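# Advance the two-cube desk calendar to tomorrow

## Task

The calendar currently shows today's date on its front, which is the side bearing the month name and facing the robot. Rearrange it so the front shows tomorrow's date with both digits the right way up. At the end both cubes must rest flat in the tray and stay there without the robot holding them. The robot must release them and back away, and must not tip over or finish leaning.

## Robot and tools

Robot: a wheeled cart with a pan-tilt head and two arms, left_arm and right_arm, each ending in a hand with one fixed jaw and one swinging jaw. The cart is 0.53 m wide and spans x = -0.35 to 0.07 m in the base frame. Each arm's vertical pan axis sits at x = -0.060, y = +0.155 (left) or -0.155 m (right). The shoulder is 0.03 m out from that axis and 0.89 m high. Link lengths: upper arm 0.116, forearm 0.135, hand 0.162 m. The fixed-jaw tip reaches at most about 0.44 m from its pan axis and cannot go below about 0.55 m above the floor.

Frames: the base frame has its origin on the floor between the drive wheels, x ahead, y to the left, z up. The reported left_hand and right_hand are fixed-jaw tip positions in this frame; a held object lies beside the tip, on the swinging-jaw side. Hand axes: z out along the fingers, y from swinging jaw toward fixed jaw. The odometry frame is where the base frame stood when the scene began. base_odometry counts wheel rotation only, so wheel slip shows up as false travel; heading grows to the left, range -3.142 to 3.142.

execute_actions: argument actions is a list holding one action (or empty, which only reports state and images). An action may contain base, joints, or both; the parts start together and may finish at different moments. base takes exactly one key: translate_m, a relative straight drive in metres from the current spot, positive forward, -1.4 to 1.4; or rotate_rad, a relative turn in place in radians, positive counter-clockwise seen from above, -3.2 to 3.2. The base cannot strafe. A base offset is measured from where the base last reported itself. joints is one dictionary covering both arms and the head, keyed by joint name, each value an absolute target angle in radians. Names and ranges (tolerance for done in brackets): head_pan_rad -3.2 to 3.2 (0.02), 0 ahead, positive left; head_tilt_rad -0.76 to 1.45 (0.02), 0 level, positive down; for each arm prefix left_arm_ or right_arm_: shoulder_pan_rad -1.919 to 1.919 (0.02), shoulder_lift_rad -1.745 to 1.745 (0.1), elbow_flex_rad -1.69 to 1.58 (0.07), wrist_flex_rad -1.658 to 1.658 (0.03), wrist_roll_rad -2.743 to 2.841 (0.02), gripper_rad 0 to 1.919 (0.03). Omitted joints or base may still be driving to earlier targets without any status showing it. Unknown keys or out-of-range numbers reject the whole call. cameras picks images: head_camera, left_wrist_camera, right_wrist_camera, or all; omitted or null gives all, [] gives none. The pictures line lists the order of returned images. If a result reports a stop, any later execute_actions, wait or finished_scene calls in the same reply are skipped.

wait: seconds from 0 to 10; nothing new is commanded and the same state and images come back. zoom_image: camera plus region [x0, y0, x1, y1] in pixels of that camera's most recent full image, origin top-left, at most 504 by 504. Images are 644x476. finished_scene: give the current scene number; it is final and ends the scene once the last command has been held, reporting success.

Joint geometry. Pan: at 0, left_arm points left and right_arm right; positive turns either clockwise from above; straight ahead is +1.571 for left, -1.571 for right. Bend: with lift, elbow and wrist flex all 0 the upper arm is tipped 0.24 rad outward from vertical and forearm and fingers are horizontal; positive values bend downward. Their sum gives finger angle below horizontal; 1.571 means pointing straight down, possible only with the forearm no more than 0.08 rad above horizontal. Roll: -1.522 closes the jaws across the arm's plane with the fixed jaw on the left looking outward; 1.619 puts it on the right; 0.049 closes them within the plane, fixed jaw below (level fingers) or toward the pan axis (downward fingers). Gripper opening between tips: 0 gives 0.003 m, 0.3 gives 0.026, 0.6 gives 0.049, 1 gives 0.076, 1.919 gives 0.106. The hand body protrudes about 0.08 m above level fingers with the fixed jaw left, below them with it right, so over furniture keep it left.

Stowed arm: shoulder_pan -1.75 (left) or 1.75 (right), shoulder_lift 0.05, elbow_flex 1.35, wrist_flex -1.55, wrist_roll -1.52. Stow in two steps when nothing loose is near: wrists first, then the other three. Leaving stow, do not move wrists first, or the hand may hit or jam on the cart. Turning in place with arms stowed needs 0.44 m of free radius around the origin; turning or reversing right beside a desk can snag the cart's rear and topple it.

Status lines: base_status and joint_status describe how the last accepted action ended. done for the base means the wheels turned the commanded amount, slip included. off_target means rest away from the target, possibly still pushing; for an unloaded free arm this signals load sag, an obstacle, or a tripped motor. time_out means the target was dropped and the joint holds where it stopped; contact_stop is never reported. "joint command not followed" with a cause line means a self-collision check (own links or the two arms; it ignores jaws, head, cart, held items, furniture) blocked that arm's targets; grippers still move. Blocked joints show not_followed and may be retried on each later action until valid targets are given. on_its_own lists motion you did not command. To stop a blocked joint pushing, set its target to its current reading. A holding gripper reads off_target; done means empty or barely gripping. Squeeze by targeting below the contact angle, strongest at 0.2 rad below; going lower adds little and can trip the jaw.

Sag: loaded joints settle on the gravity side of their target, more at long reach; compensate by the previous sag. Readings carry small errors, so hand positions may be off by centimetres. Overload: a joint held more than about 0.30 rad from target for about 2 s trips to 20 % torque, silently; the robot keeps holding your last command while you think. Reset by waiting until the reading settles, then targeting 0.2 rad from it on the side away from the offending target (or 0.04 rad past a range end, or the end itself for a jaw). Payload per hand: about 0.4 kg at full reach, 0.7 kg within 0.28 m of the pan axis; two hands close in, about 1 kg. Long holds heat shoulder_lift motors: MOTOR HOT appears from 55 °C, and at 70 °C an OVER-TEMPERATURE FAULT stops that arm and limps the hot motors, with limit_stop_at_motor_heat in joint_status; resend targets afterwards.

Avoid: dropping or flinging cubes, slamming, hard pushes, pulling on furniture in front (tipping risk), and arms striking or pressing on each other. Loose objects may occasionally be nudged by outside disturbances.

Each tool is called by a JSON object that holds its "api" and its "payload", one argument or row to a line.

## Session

{"api": "execute_actions", "payload": {
  "actions": [
    {"joints":{"head_tilt_rad":0.4}}
  ]
}}

Scene clock: 1.03 s.
base_odometry: x=+0.000 y=+0.000 heading=+0.000 (m, m, rad; odometry frame)
base_status: not commanded
joint_positions: head_pan_rad=-0.024 head_tilt_rad=+0.393 left_arm_shoulder_pan_rad=-1.771 left_arm_shoulder_lift_rad=+0.101 left_arm_elbow_flex_rad=+1.301 left_arm_wrist_flex_rad=-1.522 left_arm_wrist_roll_rad=-1.505 left_arm_gripper_rad=+1.920 right_arm_shoulder_pan_rad=+1.717 right_arm_shoulder_lift_rad=+0.116 right_arm_elbow_flex_rad=+1.345 right_arm_wrist_flex_rad=-1.506 right_arm_wrist_roll_rad=-1.537 right_arm_gripper_rad=+1.920
joint_status: all done
left_hand: x=-0.3101 y=+0.0963 z=+0.8898 quat_wxyz=(-0.069, -0.660, -0.072, +0.745) (m; base frame)
right_hand: x=-0.3100 y=-0.1259 z=+0.8762 quat_wxyz=(-0.048, +0.689, -0.056, -0.721) (m; base frame)
pictures: head_camera, left_wrist_camera, right_wrist_camera
Images, in order (width x height): head_camera 644x476, left_wrist_camera 644x476, right_wrist_camera 644x476.

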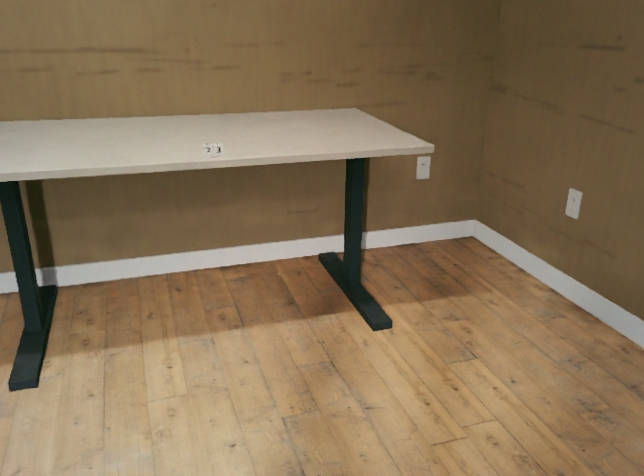

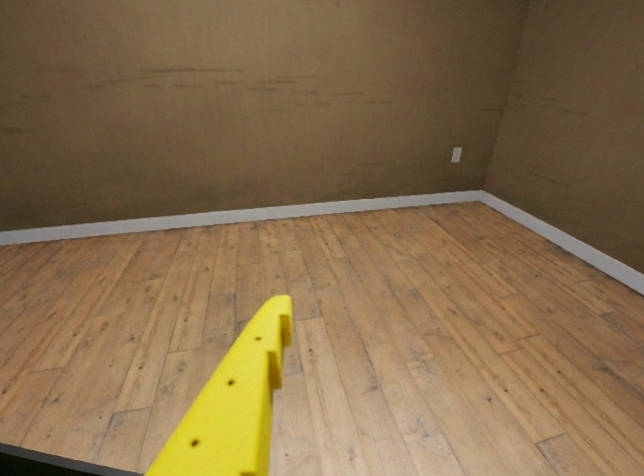

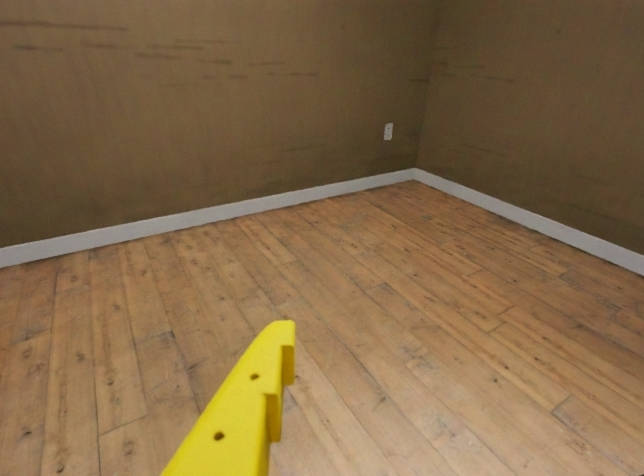

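{"api": "execute_actions", "payload": {
  "actions": [
    {"base":{"rotate_rad":0.22},"joints":{"right_arm_shoulder_pan_rad":-1.2,"right_arm_shoulder_lift_rad":0.0,"right_arm_elbow_flex_rad":0}}
  ],
  "cameras": []
}}

{"api": "execute_actions", "payload": {
  "actions": [
    {"base":{"translate_m":1.1},"joints":{"right_arm_wrist_flex_rad":1.0,"right_arm_wrist_roll_rad":-2.7,"right_arm_gripper_rad":0.7}}
  ],
  "cameras": []
}}

{"api": "execute_actions", "payload": {
  "actions": [
    {"base":{"rotate_rad":0.08},"joints":{"head_tilt_rad":0.7,"head_pan_rad":0}}
  ],
  "cameras": ["head_camera"]
}}

Scene clock: 14.27 s.
base_odometry: x=-0.001 y=+0.000 heading=+0.218 (m, m, rad; odometry frame)
base_status: done
joint_positions: head_pan_rad=-0.024 head_tilt_rad=+0.393 left_arm_shoulder_pan_rad=-1.771 left_arm_shoulder_lift_rad=+0.101 left_arm_elbow_flex_rad=+1.301 left_arm_wrist_flex_rad=-1.522 left_arm_wrist_roll_rad=-1.505 left_arm_gripper_rad=+1.920 right_arm_shoulder_pan_rad=-1.194 right_arm_shoulder_lift_rad=+0.036 right_arm_elbow_flex_rad=+0.030 right_arm_wrist_flex_rad=-1.506 right_arm_wrist_roll_rad=-1.537 right_arm_gripper_rad=+1.920
joint_status: all done
left_hand: x=-0.3101 y=+0.0963 z=+0.8898 quat_wxyz=(-0.069, -0.660, -0.072, +0.745) (m; base frame)
right_hand: x=+0.1461 y=-0.2282 z=+1.1609 quat_wxyz=(+0.982, +0.013, +0.064, -0.180) (m; base frame)
pictures: none
No camera images: the call's "cameras" was empty. Leave "cameras" out to get every camera's image.

Scene clock: 20.60 s.
base_odometry: x=+1.073 y=+0.240 heading=+0.218 (m, m, rad; odometry frame)
base_status: done
joint_positions: head_pan_rad=-0.024 head_tilt_rad=+0.394 left_arm_shoulder_pan_rad=-1.771 left_arm_shoulder_lift_rad=+0.101 left_arm_elbow_flex_rad=+1.301 left_arm_wrist_flex_rad=-1.522 left_arm_wrist_roll_rad=-1.505 left_arm_gripper_rad=+1.920 right_arm_shoulder_pan_rad=-1.196 right_arm_shoulder_lift_rad=+0.036 right_arm_elbow_flex_rad=+0.030 right_arm_wrist_flex_rad=+0.993 right_arm_wrist_roll_rad=-2.692 right_arm_gripper_rad=+0.710
joint_status: all done
left_hand: x=-0.3101 y=+0.0963 z=+0.8898 quat_wxyz=(-0.069, -0.660, -0.072, +0.745) (m; base frame)
right_hand: x=+0.2037 y=-0.2555 z=+0.8652 quat_wxyz=(+0.233, +0.675, +0.693, +0.098) (m; base frame)
pictures: none
No camera images: the call's "cameras" was empty. Leave "cameras" out to get every camera's image.

Scene clock: 21.57 s.
base_odometry: x=+1.073 y=+0.240 heading=+0.299 (m, m, rad; odometry frame)
base_status: done
joint_positions: head_pan_rad=-0.010 head_tilt_rad=+0.694 left_arm_shoulder_pan_rad=-1.771 left_arm_shoulder_lift_rad=+0.101 left_arm_elbow_flex_rad=+1.301 left_arm_wrist_flex_rad=-1.522 left_arm_wrist_roll_rad=-1.505 left_arm_gripper_rad=+1.920 right_arm_shoulder_pan_rad=-1.197 right_arm_shoulder_lift_rad=+0.036 right_arm_elbow_flex_rad=+0.030 right_arm_wrist_flex_rad=+0.993 right_arm_wrist_roll_rad=-2.692 right_arm_gripper_rad=+0.710
joint_status: all done
left_hand: x=-0.3101 y=+0.0963 z=+0.8898 quat_wxyz=(-0.069, -0.660, -0.072, +0.745) (m; base frame)
right_hand: x=+0.2039 y=-0.2551 z=+0.8652 quat_wxyz=(+0.233, +0.675, +0.693, +0.098) (m; base frame)
pictures: head_camera
Images, in order (width x height): head_camera 644x476.

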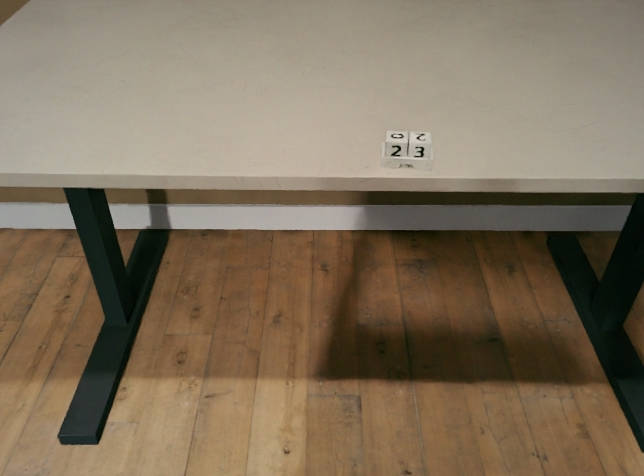

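{"api": "execute_actions", "payload": {
  "actions": [
    {"base":{"translate_m":0.46},"joints":{"head_tilt_rad":1.1,"right_arm_gripper_rad":1.2}}
  ],
  "cameras": ["head_camera","right_wrist_camera"]
}}

Scene clock: 28.23 s.
base_odometry: x=+1.513 y=+0.377 heading=+0.301 (m, m, rad; odometry frame)
base_status: done
joint_positions: head_pan_rad=-0.010 head_tilt_rad=+1.095 left_arm_shoulder_pan_rad=-1.771 left_arm_shoulder_lift_rad=+0.101 left_arm_elbow_flex_rad=+1.301 left_arm_wrist_flex_rad=-1.522 left_arm_wrist_roll_rad=-1.505 left_arm_gripper_rad=+1.920 right_arm_shoulder_pan_rad=-1.197 right_arm_shoulder_lift_rad=+0.036 right_arm_elbow_flex_rad=+0.030 right_arm_wrist_flex_rad=+0.993 right_arm_wrist_roll_rad=-2.692 right_arm_gripper_rad=+1.190
joint_status: all done
left_hand: x=-0.3101 y=+0.0963 z=+0.8898 quat_wxyz=(-0.069, -0.660, -0.072, +0.745) (m; base frame)
right_hand: x=+0.2039 y=-0.2551 z=+0.8652 quat_wxyz=(+0.233, +0.675, +0.693, +0.098) (m; base frame)
pictures: head_camera, right_wrist_camera
Images, in order (width x height): head_camera 644x476, right_wrist_camera 644x476.

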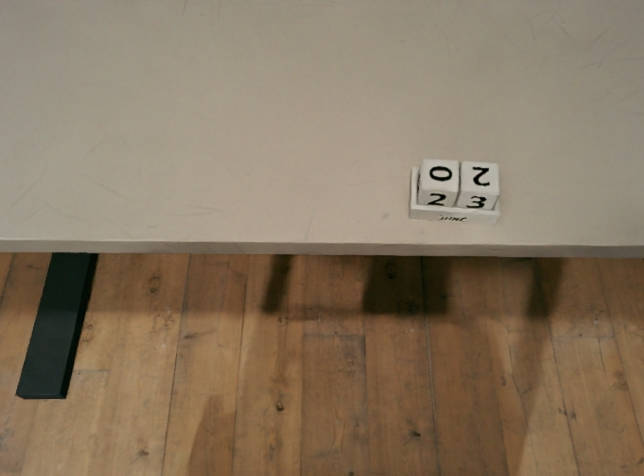

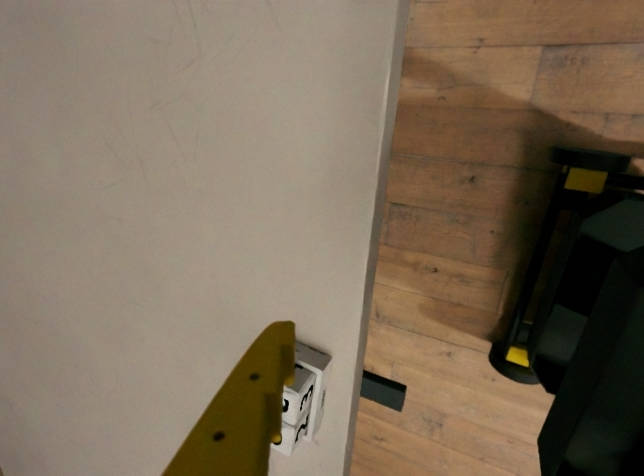

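{"api": "execute_actions", "payload": {
  "actions": [
    {"base":{"translate_m":0.058}}
  ],
  "cameras": ["right_wrist_camera"]
}}

{"api": "zoom_image", "payload": {
  "camera": "right_wrist_camera",
  "region": [260, 316, 460, 476]
}}

{"api": "execute_actions", "payload": {
  "actions": [
    {"joints":{"right_arm_wrist_flex_rad":1.33,"right_arm_shoulder_pan_rad":-1.72,"right_arm_wrist_roll_rad":-0.15,"right_arm_shoulder_lift_rad":0.5,"right_arm_elbow_flex_rad":-0.35,"right_arm_gripper_rad":0.7,"head_pan_rad":-0.4}}
  ],
  "cameras": ["right_wrist_camera"]
}}

Scene clock: 37.30 s.
base_odometry: x=+1.568 y=+0.394 heading=+0.301 (m, m, rad; odometry frame)
base_status: done
joint_positions: head_pan_rad=-0.010 head_tilt_rad=+1.095 left_arm_shoulder_pan_rad=-1.771 left_arm_shoulder_lift_rad=+0.101 left_arm_elbow_flex_rad=+1.301 left_arm_wrist_flex_rad=-1.522 left_arm_wrist_roll_rad=-1.505 left_arm_gripper_rad=+1.920 right_arm_shoulder_pan_rad=-1.197 right_arm_shoulder_lift_rad=+0.036 right_arm_elbow_flex_rad=+0.030 right_arm_wrist_flex_rad=+0.993 right_arm_wrist_roll_rad=-2.692 right_arm_gripper_rad=+1.190
joint_status: not commanded
left_hand: x=-0.3101 y=+0.0963 z=+0.8898 quat_wxyz=(-0.069, -0.660, -0.072, +0.745) (m; base frame)
right_hand: x=+0.2039 y=-0.2551 z=+0.8652 quat_wxyz=(+0.233, +0.675, +0.693, +0.098) (m; base frame)
pictures: right_wrist_camera
Images, in order (width x height): right_wrist_camera 644x476.

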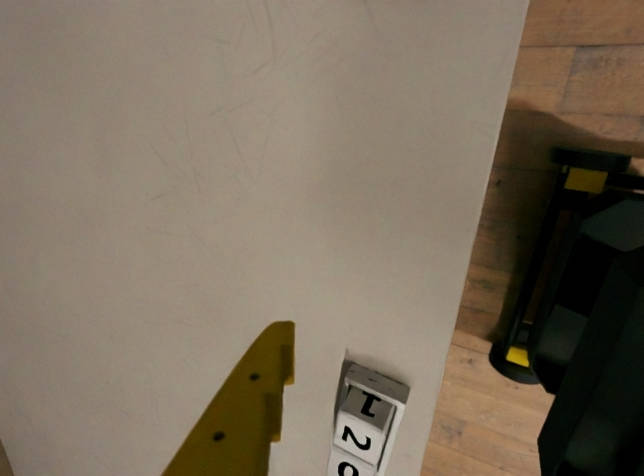

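Region (260, 316, 460, 476) of right_wrist_camera's 644x476 image, scaled by 2.520; it fills the top 403 rows of this view, and the rest is white.

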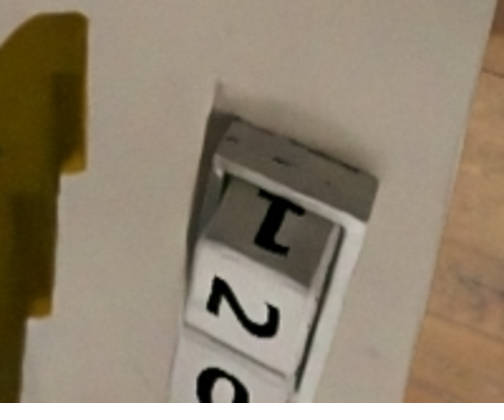

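Scene clock: 40.03 s.
base_odometry: x=+1.568 y=+0.394 heading=+0.301 (m, m, rad; odometry frame)
base_status: not commanded
joint_positions: head_pan_rad=-0.390 head_tilt_rad=+1.095 left_arm_shoulder_pan_rad=-1.771 left_arm_shoulder_lift_rad=+0.101 left_arm_elbow_flex_rad=+1.301 left_arm_wrist_flex_rad=-1.522 left_arm_wrist_roll_rad=-1.505 left_arm_gripper_rad=+1.920 right_arm_shoulder_pan_rad=-1.714 right_arm_shoulder_lift_rad=+0.509 right_arm_elbow_flex_rad=-0.318 right_arm_wrist_flex_rad=+1.320 right_arm_wrist_roll_rad=-0.159 right_arm_gripper_rad=+0.710
joint_status: all done
left_hand: x=-0.3101 y=+0.0963 z=+0.8898 quat_wxyz=(-0.069, -0.660, -0.072, +0.745) (m; base frame)
right_hand: x=+0.1823 y=-0.1188 z=+0.7975 quat_wxyz=(+0.025, -0.684, +0.729, -0.017) (m; base frame)
pictures: right_wrist_camera
Images, in order (width x height): right_wrist_camera 644x476.

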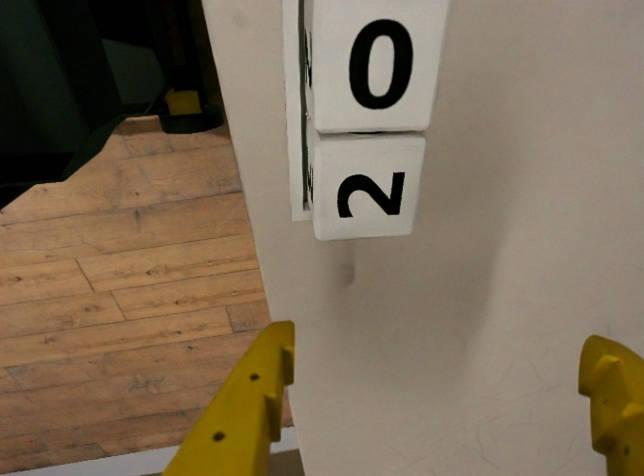

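{"api": "execute_actions", "payload": {
  "actions": [
    {"joints":{"right_arm_wrist_flex_rad":1.15,"right_arm_shoulder_pan_rad":-1.765,"right_arm_wrist_roll_rad":-0.2,"right_arm_shoulder_lift_rad":0.66,"right_arm_elbow_flex_rad":-0.29}}
  ],
  "cameras": ["right_wrist_camera"]
}}

Scene clock: 44.00 s.
base_odometry: x=+1.568 y=+0.394 heading=+0.301 (m, m, rad; odometry frame)
base_status: not commanded
joint_positions: head_pan_rad=-0.390 head_tilt_rad=+1.095 left_arm_shoulder_pan_rad=-1.771 left_arm_shoulder_lift_rad=+0.101 left_arm_elbow_flex_rad=+1.301 left_arm_wrist_flex_rad=-1.522 left_arm_wrist_roll_rad=-1.505 left_arm_gripper_rad=+1.920 right_arm_shoulder_pan_rad=-1.759 right_arm_shoulder_lift_rad=+0.670 right_arm_elbow_flex_rad=-0.286 right_arm_wrist_flex_rad=+1.162 right_arm_wrist_roll_rad=-0.190 right_arm_gripper_rad=+0.710
joint_status: all done
left_hand: x=-0.3101 y=+0.0963 z=+0.8898 quat_wxyz=(-0.069, -0.660, -0.072, +0.745) (m; base frame)
right_hand: x=+0.1810 y=-0.1077 z=+0.7585 quat_wxyz=(+0.011, -0.689, +0.725, -0.007) (m; base frame)
pictures: right_wrist_camera
Images, in order (width x height): right_wrist_camera 644x476.

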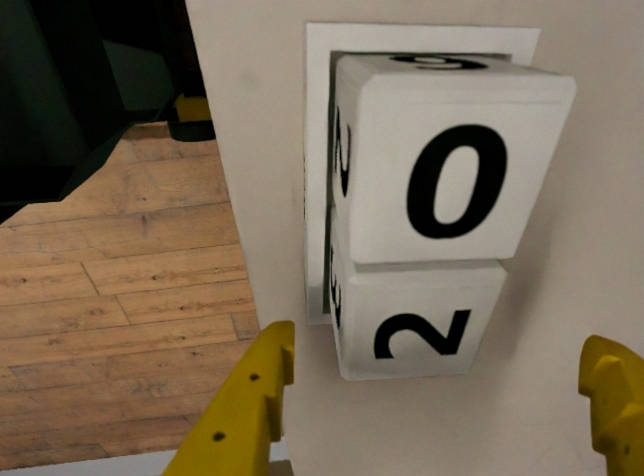

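{"api": "execute_actions", "payload": {
  "actions": [
    {"base":{"translate_m":0.005},"joints":{"right_arm_wrist_flex_rad":1.055,"right_arm_shoulder_lift_rad":0.74}}
  ],
  "cameras": ["right_wrist_camera"]
}}

{"api": "execute_actions", "payload": {
  "actions": [
    {"joints":{"right_arm_gripper_rad":0.22}}
  ],
  "cameras": ["right_wrist_camera"]
}}

{"api": "execute_actions", "payload": {
  "actions": [
    {"joints":{"right_arm_wrist_flex_rad":1.3,"right_arm_shoulder_lift_rad":0.5,"right_arm_elbow_flex_rad":-0.35}}
  ],
  "cameras": ["right_wrist_camera"]
}}

Scene clock: 52.27 s.
base_odometry: x=+1.573 y=+0.395 heading=+0.302 (m, m, rad; odometry frame)
base_status: done
joint_positions: head_pan_rad=-0.390 head_tilt_rad=+1.095 left_arm_shoulder_pan_rad=-1.771 left_arm_shoulder_lift_rad=+0.101 left_arm_elbow_flex_rad=+1.301 left_arm_wrist_flex_rad=-1.522 left_arm_wrist_roll_rad=-1.505 left_arm_gripper_rad=+1.920 right_arm_shoulder_pan_rad=-1.759 right_arm_shoulder_lift_rad=+0.751 right_arm_elbow_flex_rad=-0.286 right_arm_wrist_flex_rad=+1.067 right_arm_wrist_roll_rad=-0.190 right_arm_gripper_rad=+0.710
joint_status: all done
left_hand: x=-0.3101 y=+0.0963 z=+0.8898 quat_wxyz=(-0.069, -0.660, -0.072, +0.745) (m; base frame)
right_hand: x=+0.1844 y=-0.1070 z=+0.7406 quat_wxyz=(+0.016, -0.689, +0.725, -0.011) (m; base frame)
pictures: right_wrist_camera
Images, in order (width x height): right_wrist_camera 644x476.

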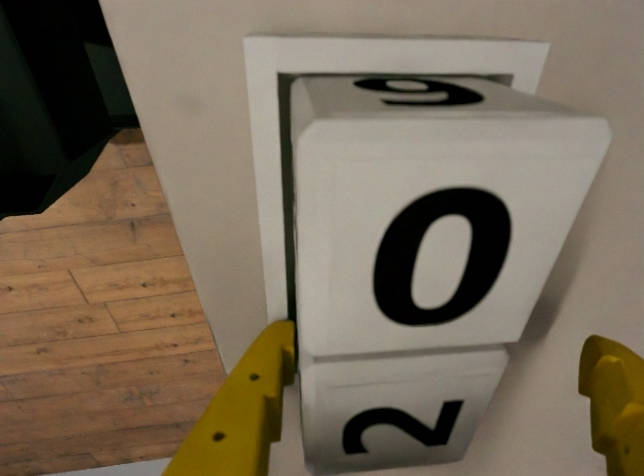

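Scene clock: 53.03 s.
base_odometry: x=+1.573 y=+0.395 heading=+0.302 (m, m, rad; odometry frame)
base_status: not commanded
joint_positions: head_pan_rad=-0.390 head_tilt_rad=+1.095 left_arm_shoulder_pan_rad=-1.771 left_arm_shoulder_lift_rad=+0.101 left_arm_elbow_flex_rad=+1.301 left_arm_wrist_flex_rad=-1.522 left_arm_wrist_roll_rad=-1.505 left_arm_gripper_rad=+1.920 right_arm_shoulder_pan_rad=-1.759 right_arm_shoulder_lift_rad=+0.751 right_arm_elbow_flex_rad=-0.286 right_arm_wrist_flex_rad=+1.067 right_arm_wrist_roll_rad=-0.190 right_arm_gripper_rad=+0.365
joint_status: right_arm_gripper_rad off_target (ended at +0.365, target +0.220)
left_hand: x=-0.3101 y=+0.0963 z=+0.8898 quat_wxyz=(-0.069, -0.660, -0.072, +0.745) (m; base frame)
right_hand: x=+0.1844 y=-0.1070 z=+0.7406 quat_wxyz=(+0.016, -0.689, +0.725, -0.011) (m; base frame)
pictures: right_wrist_camera
Images, in order (width x height): right_wrist_camera 644x476.

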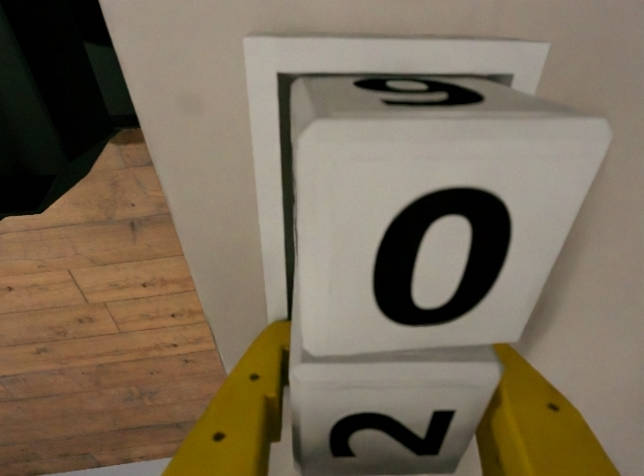

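Scene clock: 53.97 s.
base_odometry: x=+1.573 y=+0.395 heading=+0.302 (m, m, rad; odometry frame)
base_status: not commanded
joint_positions: head_pan_rad=-0.390 head_tilt_rad=+1.095 left_arm_shoulder_pan_rad=-1.771 left_arm_shoulder_lift_rad=+0.101 left_arm_elbow_flex_rad=+1.301 left_arm_wrist_flex_rad=-1.522 left_arm_wrist_roll_rad=-1.505 left_arm_gripper_rad=+1.920 right_arm_shoulder_pan_rad=-1.759 right_arm_shoulder_lift_rad=+0.556 right_arm_elbow_flex_rad=-0.320 right_arm_wrist_flex_rad=+1.289 right_arm_wrist_roll_rad=-0.190 right_arm_gripper_rad=+0.365
joint_status: all done
left_hand: x=-0.3101 y=+0.0963 z=+0.8898 quat_wxyz=(-0.069, -0.660, -0.072, +0.745) (m; base frame)
right_hand: x=+0.1809 y=-0.1077 z=+0.7875 quat_wxyz=(+0.019, -0.689, +0.725, -0.012) (m; base frame)
pictures: right_wrist_camera
Images, in order (width x height): right_wrist_camera 644x476.

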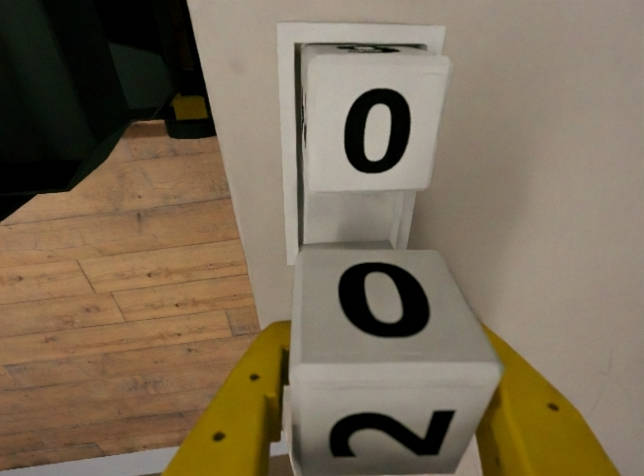

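{"api": "execute_actions", "payload": {
  "actions": [
    {"base":{"translate_m":0.03},"joints":{"right_arm_shoulder_pan_rad":-1.35,"right_arm_wrist_roll_rad":1.6,"head_pan_rad":-0.6}}
  ],
  "cameras": []
}}

{"api": "execute_actions", "payload": {
  "actions": [
    {"joints":{"right_arm_wrist_flex_rad":1.01,"right_arm_shoulder_lift_rad":0.79,"right_arm_elbow_flex_rad":-0.29}}
  ],
  "cameras": ["right_wrist_camera"]
}}

{"api": "execute_actions", "payload": {
  "actions": [
    {"joints":{"right_arm_gripper_rad":0.7}}
  ],
  "cameras": ["right_wrist_camera"]
}}

{"api": "execute_actions", "payload": {
  "actions": [
    {"joints":{"right_arm_wrist_flex_rad":1.2,"right_arm_shoulder_lift_rad":0.58,"right_arm_elbow_flex_rad":-0.32}}
  ],
  "cameras": []
}}

{"api": "execute_actions", "payload": {
  "actions": [
    {"joints":{"right_arm_shoulder_pan_rad":-1.45,"right_arm_wrist_roll_rad":-1.65}}
  ],
  "cameras": ["head_camera","right_wrist_camera"]
}}

Scene clock: 67.77 s.
base_odometry: x=+1.602 y=+0.405 heading=+0.302 (m, m, rad; odometry frame)
base_status: done
joint_positions: head_pan_rad=-0.590 head_tilt_rad=+1.095 left_arm_shoulder_pan_rad=-1.771 left_arm_shoulder_lift_rad=+0.101 left_arm_elbow_flex_rad=+1.301 left_arm_wrist_flex_rad=-1.522 left_arm_wrist_roll_rad=-1.505 left_arm_gripper_rad=+1.920 right_arm_shoulder_pan_rad=-1.355 right_arm_shoulder_lift_rad=+0.556 right_arm_elbow_flex_rad=-0.320 right_arm_wrist_flex_rad=+1.291 right_arm_wrist_roll_rad=+1.591 right_arm_gripper_rad=+0.365
joint_status: all done
left_hand: x=-0.3101 y=+0.0963 z=+0.8898 quat_wxyz=(-0.069, -0.660, -0.072, +0.745) (m; base frame)
right_hand: x=+0.1854 y=-0.2170 z=+0.7879 quat_wxyz=(-0.002, -0.992, +0.122, -0.022) (m; base frame)
pictures: none
No camera images: the call's "cameras" was empty. Leave "cameras" out to get every camera's image.

Scene clock: 68.70 s.
base_odometry: x=+1.602 y=+0.405 heading=+0.302 (m, m, rad; odometry frame)
base_status: not commanded
joint_positions: head_pan_rad=-0.590 head_tilt_rad=+1.095 left_arm_shoulder_pan_rad=-1.771 left_arm_shoulder_lift_rad=+0.101 left_arm_elbow_flex_rad=+1.301 left_arm_wrist_flex_rad=-1.522 left_arm_wrist_roll_rad=-1.505 left_arm_gripper_rad=+1.920 right_arm_shoulder_pan_rad=-1.355 right_arm_shoulder_lift_rad=+0.795 right_arm_elbow_flex_rad=-0.287 right_arm_wrist_flex_rad=+1.025 right_arm_wrist_roll_rad=+1.591 right_arm_gripper_rad=+0.365
joint_status: all done
left_hand: x=-0.3101 y=+0.0963 z=+0.8898 quat_wxyz=(-0.069, -0.660, -0.072, +0.745) (m; base frame)
right_hand: x=+0.1891 y=-0.2178 z=+0.7313 quat_wxyz=(-0.002, -0.992, +0.122, -0.019) (m; base frame)
pictures: right_wrist_camera
Images, in order (width x height): right_wrist_camera 644x476.

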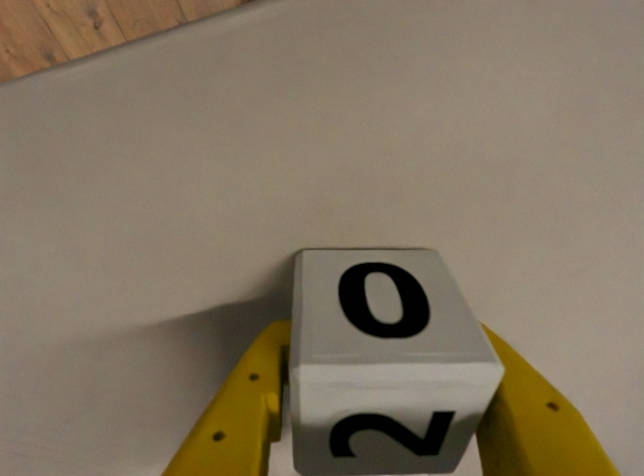

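Scene clock: 69.47 s.
base_odometry: x=+1.602 y=+0.405 heading=+0.302 (m, m, rad; odometry frame)
base_status: not commanded
joint_positions: head_pan_rad=-0.590 head_tilt_rad=+1.095 left_arm_shoulder_pan_rad=-1.771 left_arm_shoulder_lift_rad=+0.101 left_arm_elbow_flex_rad=+1.301 left_arm_wrist_flex_rad=-1.522 left_arm_wrist_roll_rad=-1.505 left_arm_gripper_rad=+1.920 right_arm_shoulder_pan_rad=-1.355 right_arm_shoulder_lift_rad=+0.799 right_arm_elbow_flex_rad=-0.287 right_arm_wrist_flex_rad=+1.021 right_arm_wrist_roll_rad=+1.591 right_arm_gripper_rad=+0.689
joint_status: all done
left_hand: x=-0.3101 y=+0.0963 z=+0.8898 quat_wxyz=(-0.069, -0.660, -0.072, +0.745) (m; base frame)
right_hand: x=+0.1893 y=-0.2179 z=+0.7306 quat_wxyz=(-0.002, -0.992, +0.122, -0.019) (m; base frame)
pictures: right_wrist_camera
Images, in order (width x height): right_wrist_camera 644x476.

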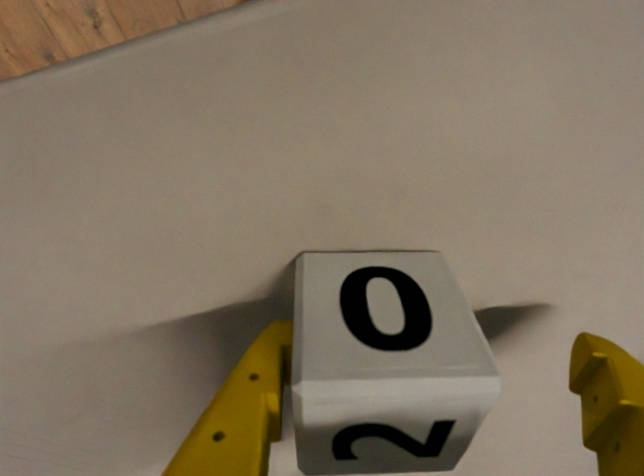

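Scene clock: 70.33 s.
base_odometry: x=+1.602 y=+0.405 heading=+0.302 (m, m, rad; odometry frame)
base_status: not commanded
joint_positions: head_pan_rad=-0.590 head_tilt_rad=+1.095 left_arm_shoulder_pan_rad=-1.771 left_arm_shoulder_lift_rad=+0.101 left_arm_elbow_flex_rad=+1.301 left_arm_wrist_flex_rad=-1.522 left_arm_wrist_roll_rad=-1.505 left_arm_gripper_rad=+1.920 right_arm_shoulder_pan_rad=-1.355 right_arm_shoulder_lift_rad=+0.634 right_arm_elbow_flex_rad=-0.292 right_arm_wrist_flex_rad=+1.188 right_arm_wrist_roll_rad=+1.591 right_arm_gripper_rad=+0.690
joint_status: all done
left_hand: x=-0.3101 y=+0.0963 z=+0.8898 quat_wxyz=(-0.069, -0.660, -0.072, +0.745) (m; base frame)
right_hand: x=+0.1873 y=-0.2174 z=+0.7673 quat_wxyz=(-0.002, -0.992, +0.122, -0.020) (m; base frame)
pictures: none
No camera images: the call's "cameras" was empty. Leave "cameras" out to get every camera's image.

Scene clock: 73.60 s.
base_odometry: x=+1.602 y=+0.405 heading=+0.302 (m, m, rad; odometry frame)
base_status: not commanded
joint_positions: head_pan_rad=-0.590 head_tilt_rad=+1.095 left_arm_shoulder_pan_rad=-1.771 left_arm_shoulder_lift_rad=+0.101 left_arm_elbow_flex_rad=+1.301 left_arm_wrist_flex_rad=-1.522 left_arm_wrist_roll_rad=-1.505 left_arm_gripper_rad=+1.920 right_arm_shoulder_pan_rad=-1.446 right_arm_shoulder_lift_rad=+0.634 right_arm_elbow_flex_rad=-0.292 right_arm_wrist_flex_rad=+1.190 right_arm_wrist_roll_rad=-1.641 right_arm_gripper_rad=+0.690
joint_status: all done
left_hand: x=-0.3101 y=+0.0963 z=+0.8898 quat_wxyz=(-0.069, -0.660, -0.072, +0.745) (m; base frame)
right_hand: x=+0.1944 y=-0.1792 z=+0.7673 quat_wxyz=(+0.019, +0.122, +0.992, +0.000) (m; base frame)
pictures: head_camera, right_wrist_camera
Images, in order (width x height): head_camera 644x476, right_wrist_camera 644x476.

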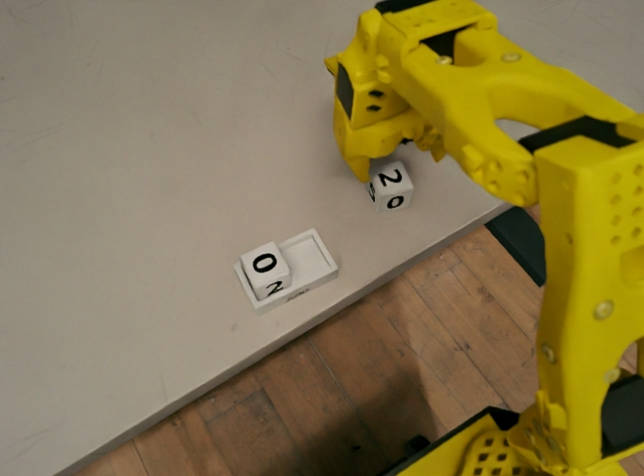

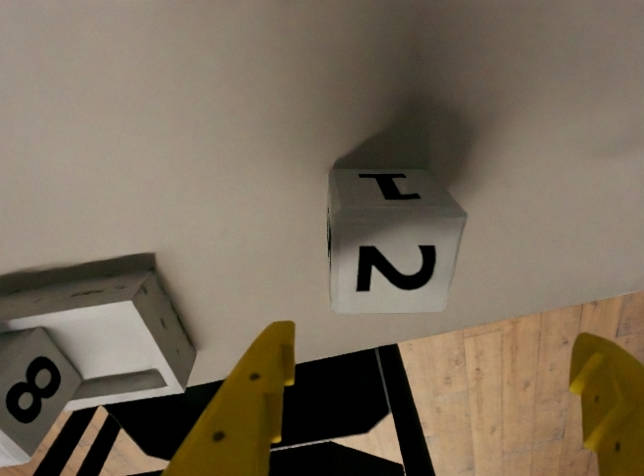

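{"api": "zoom_image", "payload": {
  "camera": "head_camera",
  "region": [350, 150, 430, 220]
}}

Region (350, 150, 430, 220) of head_camera's 644x476 image, scaled by 6.300; it fills the top 441 rows of this view, and the rest is white.

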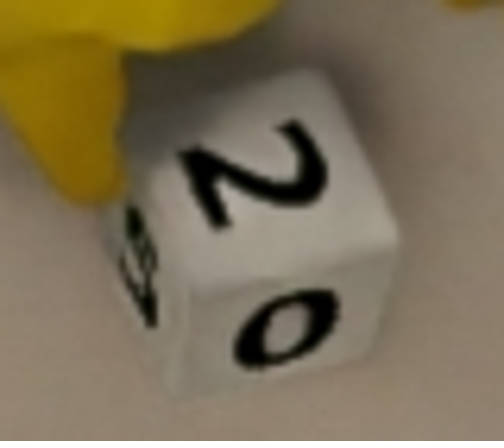

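{"api": "execute_actions", "payload": {
  "actions": [
    {"joints":{"right_arm_wrist_flex_rad":1.01,"right_arm_shoulder_lift_rad":0.785,"right_arm_elbow_flex_rad":-0.29}}
  ],
  "cameras": ["right_wrist_camera"]
}}

{"api": "execute_actions", "payload": {
  "actions": [
    {"joints":{"right_arm_gripper_rad":0.22}}
  ],
  "cameras": []
}}

{"api": "execute_actions", "payload": {
  "actions": [
    {"joints":{"right_arm_wrist_flex_rad":1.3,"right_arm_shoulder_lift_rad":0.5,"right_arm_elbow_flex_rad":-0.35}}
  ],
  "cameras": []
}}

{"api": "execute_actions", "payload": {
  "actions": [
    {"base":{"translate_m":-0.029},"joints":{"right_arm_shoulder_pan_rad":-1.765,"right_arm_wrist_roll_rad":-0.185}}
  ],
  "cameras": ["head_camera","right_wrist_camera"]
}}

Scene clock: 84.87 s.
base_odometry: x=+1.602 y=+0.405 heading=+0.302 (m, m, rad; odometry frame)
base_status: not commanded
joint_positions: head_pan_rad=-0.590 head_tilt_rad=+1.095 left_arm_shoulder_pan_rad=-1.771 left_arm_shoulder_lift_rad=+0.101 left_arm_elbow_flex_rad=+1.301 left_arm_wrist_flex_rad=-1.522 left_arm_wrist_roll_rad=-1.505 left_arm_gripper_rad=+1.920 right_arm_shoulder_pan_rad=-1.446 right_arm_shoulder_lift_rad=+0.795 right_arm_elbow_flex_rad=-0.287 right_arm_wrist_flex_rad=+1.022 right_arm_wrist_roll_rad=-1.641 right_arm_gripper_rad=+0.690
joint_status: all done
left_hand: x=-0.3101 y=+0.0963 z=+0.8898 quat_wxyz=(-0.069, -0.660, -0.072, +0.745) (m; base frame)
right_hand: x=+0.1969 y=-0.1795 z=+0.7313 quat_wxyz=(+0.020, +0.122, +0.992, +0.000) (m; base frame)
pictures: right_wrist_camera
Images, in order (width x height): right_wrist_camera 644x476.

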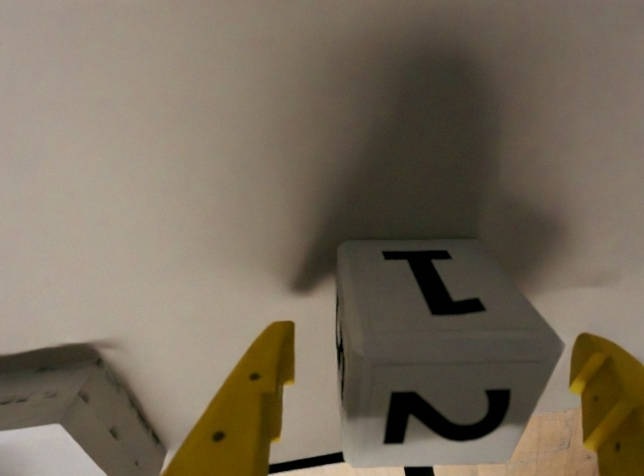

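Scene clock: 85.63 s.
base_odometry: x=+1.602 y=+0.405 heading=+0.302 (m, m, rad; odometry frame)
base_status: not commanded
joint_positions: head_pan_rad=-0.590 head_tilt_rad=+1.095 left_arm_shoulder_pan_rad=-1.771 left_arm_shoulder_lift_rad=+0.101 left_arm_elbow_flex_rad=+1.301 left_arm_wrist_flex_rad=-1.522 left_arm_wrist_roll_rad=-1.505 left_arm_gripper_rad=+1.920 right_arm_shoulder_pan_rad=-1.446 right_arm_shoulder_lift_rad=+0.795 right_arm_elbow_flex_rad=-0.287 right_arm_wrist_flex_rad=+1.022 right_arm_wrist_roll_rad=-1.641 right_arm_gripper_rad=+0.365
joint_status: right_arm_gripper_rad off_target (ended at +0.365, target +0.220)
left_hand: x=-0.3101 y=+0.0963 z=+0.8898 quat_wxyz=(-0.069, -0.660, -0.072, +0.745) (m; base frame)
right_hand: x=+0.1969 y=-0.1795 z=+0.7313 quat_wxyz=(+0.020, +0.122, +0.992, +0.000) (m; base frame)
pictures: none
No camera images: the call's "cameras" was empty. Leave "cameras" out to get every camera's image.

Scene clock: 86.60 s.
base_odometry: x=+1.602 y=+0.405 heading=+0.302 (m, m, rad; odometry frame)
base_status: not commanded
joint_positions: head_pan_rad=-0.590 head_tilt_rad=+1.095 left_arm_shoulder_pan_rad=-1.771 left_arm_shoulder_lift_rad=+0.101 left_arm_elbow_flex_rad=+1.301 left_arm_wrist_flex_rad=-1.522 left_arm_wrist_roll_rad=-1.505 left_arm_gripper_rad=+1.920 right_arm_shoulder_pan_rad=-1.446 right_arm_shoulder_lift_rad=+0.558 right_arm_elbow_flex_rad=-0.318 right_arm_wrist_flex_rad=+1.289 right_arm_wrist_roll_rad=-1.641 right_arm_gripper_rad=+0.365
joint_status: all done
left_hand: x=-0.3101 y=+0.0963 z=+0.8898 quat_wxyz=(-0.069, -0.660, -0.072, +0.745) (m; base frame)
right_hand: x=+0.1924 y=-0.1790 z=+0.7874 quat_wxyz=(+0.021, +0.122, +0.992, +0.000) (m; base frame)
pictures: none
No camera images: the call's "cameras" was empty. Leave "cameras" out to get every camera's image.

Scene clock: 88.47 s.
base_odometry: x=+1.574 y=+0.396 heading=+0.302 (m, m, rad; odometry frame)
base_status: done
joint_positions: head_pan_rad=-0.590 head_tilt_rad=+1.095 left_arm_shoulder_pan_rad=-1.771 left_arm_shoulder_lift_rad=+0.101 left_arm_elbow_flex_rad=+1.301 left_arm_wrist_flex_rad=-1.522 left_arm_wrist_roll_rad=-1.505 left_arm_gripper_rad=+1.920 right_arm_shoulder_pan_rad=-1.759 right_arm_shoulder_lift_rad=+0.556 right_arm_elbow_flex_rad=-0.318 right_arm_wrist_flex_rad=+1.289 right_arm_wrist_roll_rad=-0.193 right_arm_gripper_rad=+0.365
joint_status: all done
left_hand: x=-0.3101 y=+0.0963 z=+0.8898 quat_wxyz=(-0.069, -0.660, -0.072, +0.745) (m; base frame)
right_hand: x=+0.1806 y=-0.1077 z=+0.7873 quat_wxyz=(+0.018, -0.688, +0.726, -0.012) (m; base frame)
pictures: head_camera, right_wrist_camera
Images, in order (width x height): head_camera 644x476, right_wrist_camera 644x476.

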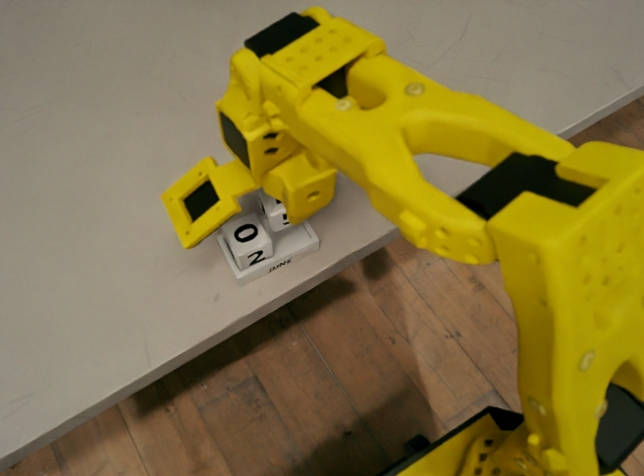

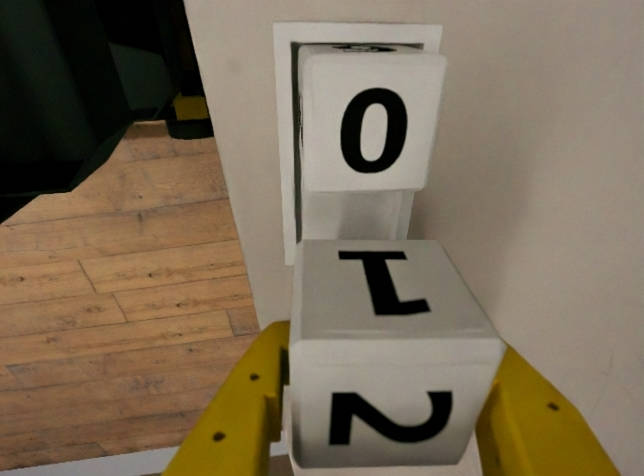

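Cube sits ~3mm further left; shift right.

{"api": "execute_actions", "payload": {
  "actions": [
    {"joints":{"right_arm_shoulder_pan_rad":-1.74,"right_arm_wrist_flex_rad":1.115,"right_arm_shoulder_lift_rad":0.68,"right_arm_elbow_flex_rad":-0.29}}
  ],
  "cameras": ["head_camera","right_wrist_camera"]
}}

Scene clock: 92.33 s.
base_odometry: x=+1.574 y=+0.396 heading=+0.302 (m, m, rad; odometry frame)
base_status: not commanded
joint_positions: head_pan_rad=-0.590 head_tilt_rad=+1.095 left_arm_shoulder_pan_rad=-1.771 left_arm_shoulder_lift_rad=+0.101 left_arm_elbow_flex_rad=+1.301 left_arm_wrist_flex_rad=-1.522 left_arm_wrist_roll_rad=-1.505 left_arm_gripper_rad=+1.920 right_arm_shoulder_pan_rad=-1.746 right_arm_shoulder_lift_rad=+0.693 right_arm_elbow_flex_rad=-0.286 right_arm_wrist_flex_rad=+1.128 right_arm_wrist_roll_rad=-0.193 right_arm_gripper_rad=+0.365
joint_status: all done
left_hand: x=-0.3101 y=+0.0963 z=+0.8898 quat_wxyz=(-0.069, -0.660, -0.072, +0.745) (m; base frame)
right_hand: x=+0.1837 y=-0.1102 z=+0.7534 quat_wxyz=(+0.015, -0.683, +0.730, -0.010) (m; base frame)
pictures: head_camera, right_wrist_camera
Images, in order (width x height): head_camera 644x476, right_wrist_camera 644x476.

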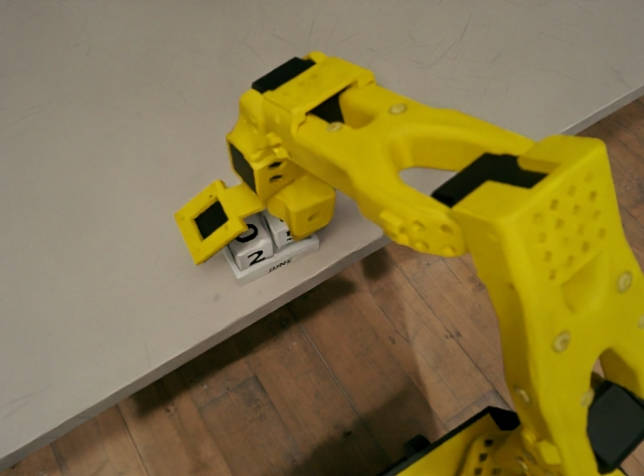

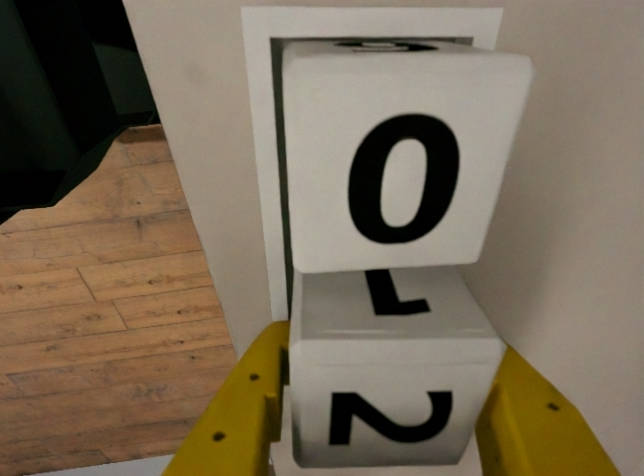

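{"api": "execute_actions", "payload": {
  "actions": [
    {"joints":{"right_arm_wrist_flex_rad":1.065,"right_arm_shoulder_lift_rad":0.74}}
  ],
  "cameras": ["right_wrist_camera"]
}}

{"api": "execute_actions", "payload": {
  "actions": [
    {"joints":{"right_arm_gripper_rad":0.7}}
  ],
  "cameras": ["right_wrist_camera"]
}}

{"api": "execute_actions", "payload": {
  "actions": [
    {"joints":{"right_arm_wrist_flex_rad":1.4,"right_arm_shoulder_lift_rad":0.4,"right_arm_elbow_flex_rad":-0.35}}
  ],
  "cameras": ["right_wrist_camera"]
}}

{"api": "execute_actions", "payload": {
  "actions": [
    {"base":{"translate_m":-0.15},"joints":{"head_pan_rad":-0.3,"head_tilt_rad":0.85,"right_arm_shoulder_pan_rad":-1.2}}
  ],
  "cameras": ["head_camera"]
}}

Scene clock: 101.23 s.
base_odometry: x=+1.574 y=+0.396 heading=+0.302 (m, m, rad; odometry frame)
base_status: not commanded
joint_positions: head_pan_rad=-0.590 head_tilt_rad=+1.095 left_arm_shoulder_pan_rad=-1.771 left_arm_shoulder_lift_rad=+0.101 left_arm_elbow_flex_rad=+1.301 left_arm_wrist_flex_rad=-1.522 left_arm_wrist_roll_rad=-1.505 left_arm_gripper_rad=+1.920 right_arm_shoulder_pan_rad=-1.745 right_arm_shoulder_lift_rad=+0.746 right_arm_elbow_flex_rad=-0.286 right_arm_wrist_flex_rad=+1.079 right_arm_wrist_roll_rad=-0.193 right_arm_gripper_rad=+0.365
joint_status: all done
left_hand: x=-0.3101 y=+0.0963 z=+0.8898 quat_wxyz=(-0.069, -0.660, -0.072, +0.745) (m; base frame)
right_hand: x=+0.1838 y=-0.1106 z=+0.7416 quat_wxyz=(+0.013, -0.683, +0.731, -0.009) (m; base frame)
pictures: right_wrist_camera
Images, in order (width x height): right_wrist_camera 644x476.

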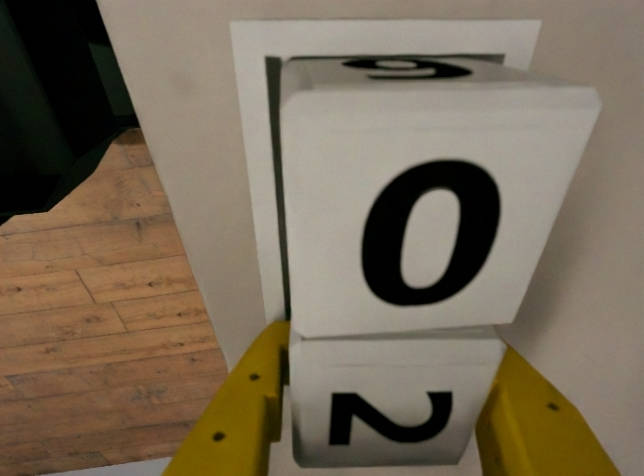

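Scene clock: 102.00 s.
base_odometry: x=+1.574 y=+0.396 heading=+0.302 (m, m, rad; odometry frame)
base_status: not commanded
joint_positions: head_pan_rad=-0.590 head_tilt_rad=+1.095 left_arm_shoulder_pan_rad=-1.771 left_arm_shoulder_lift_rad=+0.101 left_arm_elbow_flex_rad=+1.301 left_arm_wrist_flex_rad=-1.522 left_arm_wrist_roll_rad=-1.505 left_arm_gripper_rad=+1.920 right_arm_shoulder_pan_rad=-1.745 right_arm_shoulder_lift_rad=+0.749 right_arm_elbow_flex_rad=-0.286 right_arm_wrist_flex_rad=+1.076 right_arm_wrist_roll_rad=-0.193 right_arm_gripper_rad=+0.689
joint_status: all done
left_hand: x=-0.3101 y=+0.0963 z=+0.8898 quat_wxyz=(-0.069, -0.660, -0.072, +0.745) (m; base frame)
right_hand: x=+0.1838 y=-0.1106 z=+0.7410 quat_wxyz=(+0.013, -0.683, +0.731, -0.009) (m; base frame)
pictures: right_wrist_camera
Images, in order (width x height): right_wrist_camera 644x476.

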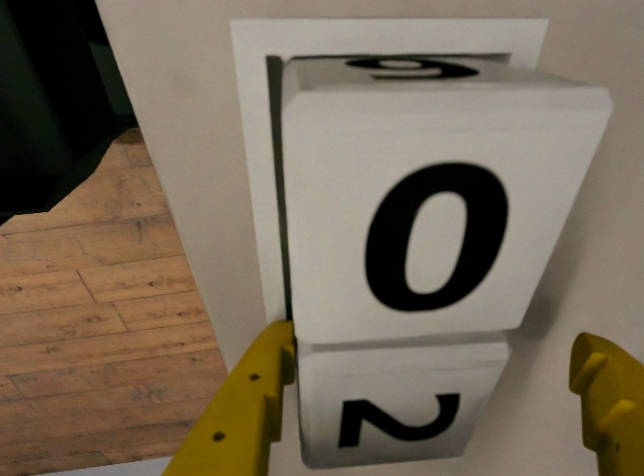

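Scene clock: 103.00 s.
base_odometry: x=+1.574 y=+0.396 heading=+0.302 (m, m, rad; odometry frame)
base_status: not commanded
joint_positions: head_pan_rad=-0.590 head_tilt_rad=+1.095 left_arm_shoulder_pan_rad=-1.771 left_arm_shoulder_lift_rad=+0.101 left_arm_elbow_flex_rad=+1.301 left_arm_wrist_flex_rad=-1.522 left_arm_wrist_roll_rad=-1.505 left_arm_gripper_rad=+1.920 right_arm_shoulder_pan_rad=-1.745 right_arm_shoulder_lift_rad=+0.452 right_arm_elbow_flex_rad=-0.320 right_arm_wrist_flex_rad=+1.390 right_arm_wrist_roll_rad=-0.193 right_arm_gripper_rad=+0.690
joint_status: all done
left_hand: x=-0.3101 y=+0.0963 z=+0.8898 quat_wxyz=(-0.069, -0.660, -0.072, +0.745) (m; base frame)
right_hand: x=+0.1753 y=-0.1121 z=+0.8097 quat_wxyz=(+0.020, -0.683, +0.730, -0.013) (m; base frame)
pictures: right_wrist_camera
Images, in order (width x height): right_wrist_camera 644x476.

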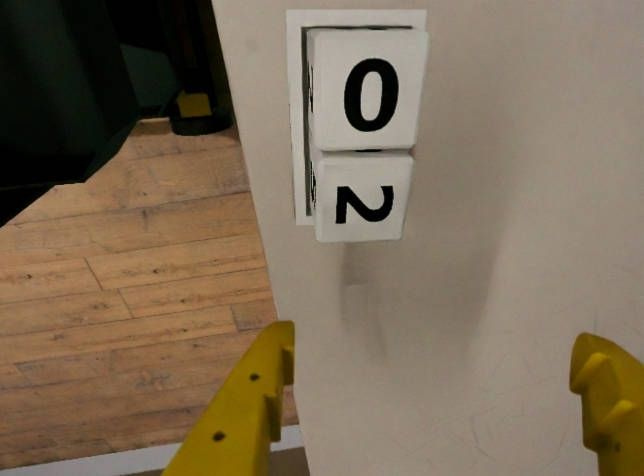

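Scene clock: 104.60 s.
base_odometry: x=+1.431 y=+0.351 heading=+0.302 (m, m, rad; odometry frame)
base_status: done
joint_positions: head_pan_rad=-0.310 head_tilt_rad=+0.865 left_arm_shoulder_pan_rad=-1.771 left_arm_shoulder_lift_rad=+0.101 left_arm_elbow_flex_rad=+1.301 left_arm_wrist_flex_rad=-1.522 left_arm_wrist_roll_rad=-1.505 left_arm_gripper_rad=+1.920 right_arm_shoulder_pan_rad=-1.205 right_arm_shoulder_lift_rad=+0.452 right_arm_elbow_flex_rad=-0.320 right_arm_wrist_flex_rad=+1.390 right_arm_wrist_roll_rad=-0.193 right_arm_gripper_rad=+0.690
joint_status: all done
left_hand: x=-0.3101 y=+0.0963 z=+0.8898 quat_wxyz=(-0.069, -0.660, -0.072, +0.745) (m; base frame)
right_hand: x=+0.1638 y=-0.2392 z=+0.8097 quat_wxyz=(+0.016, -0.463, +0.886, -0.018) (m; base frame)
pictures: head_camera
Images, in order (width x height): head_camera 644x476.

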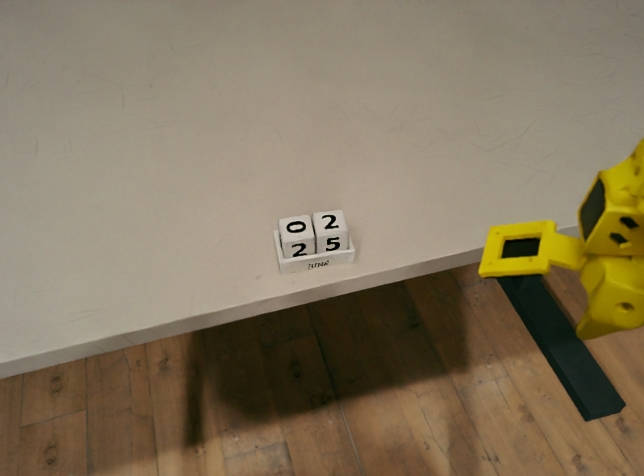

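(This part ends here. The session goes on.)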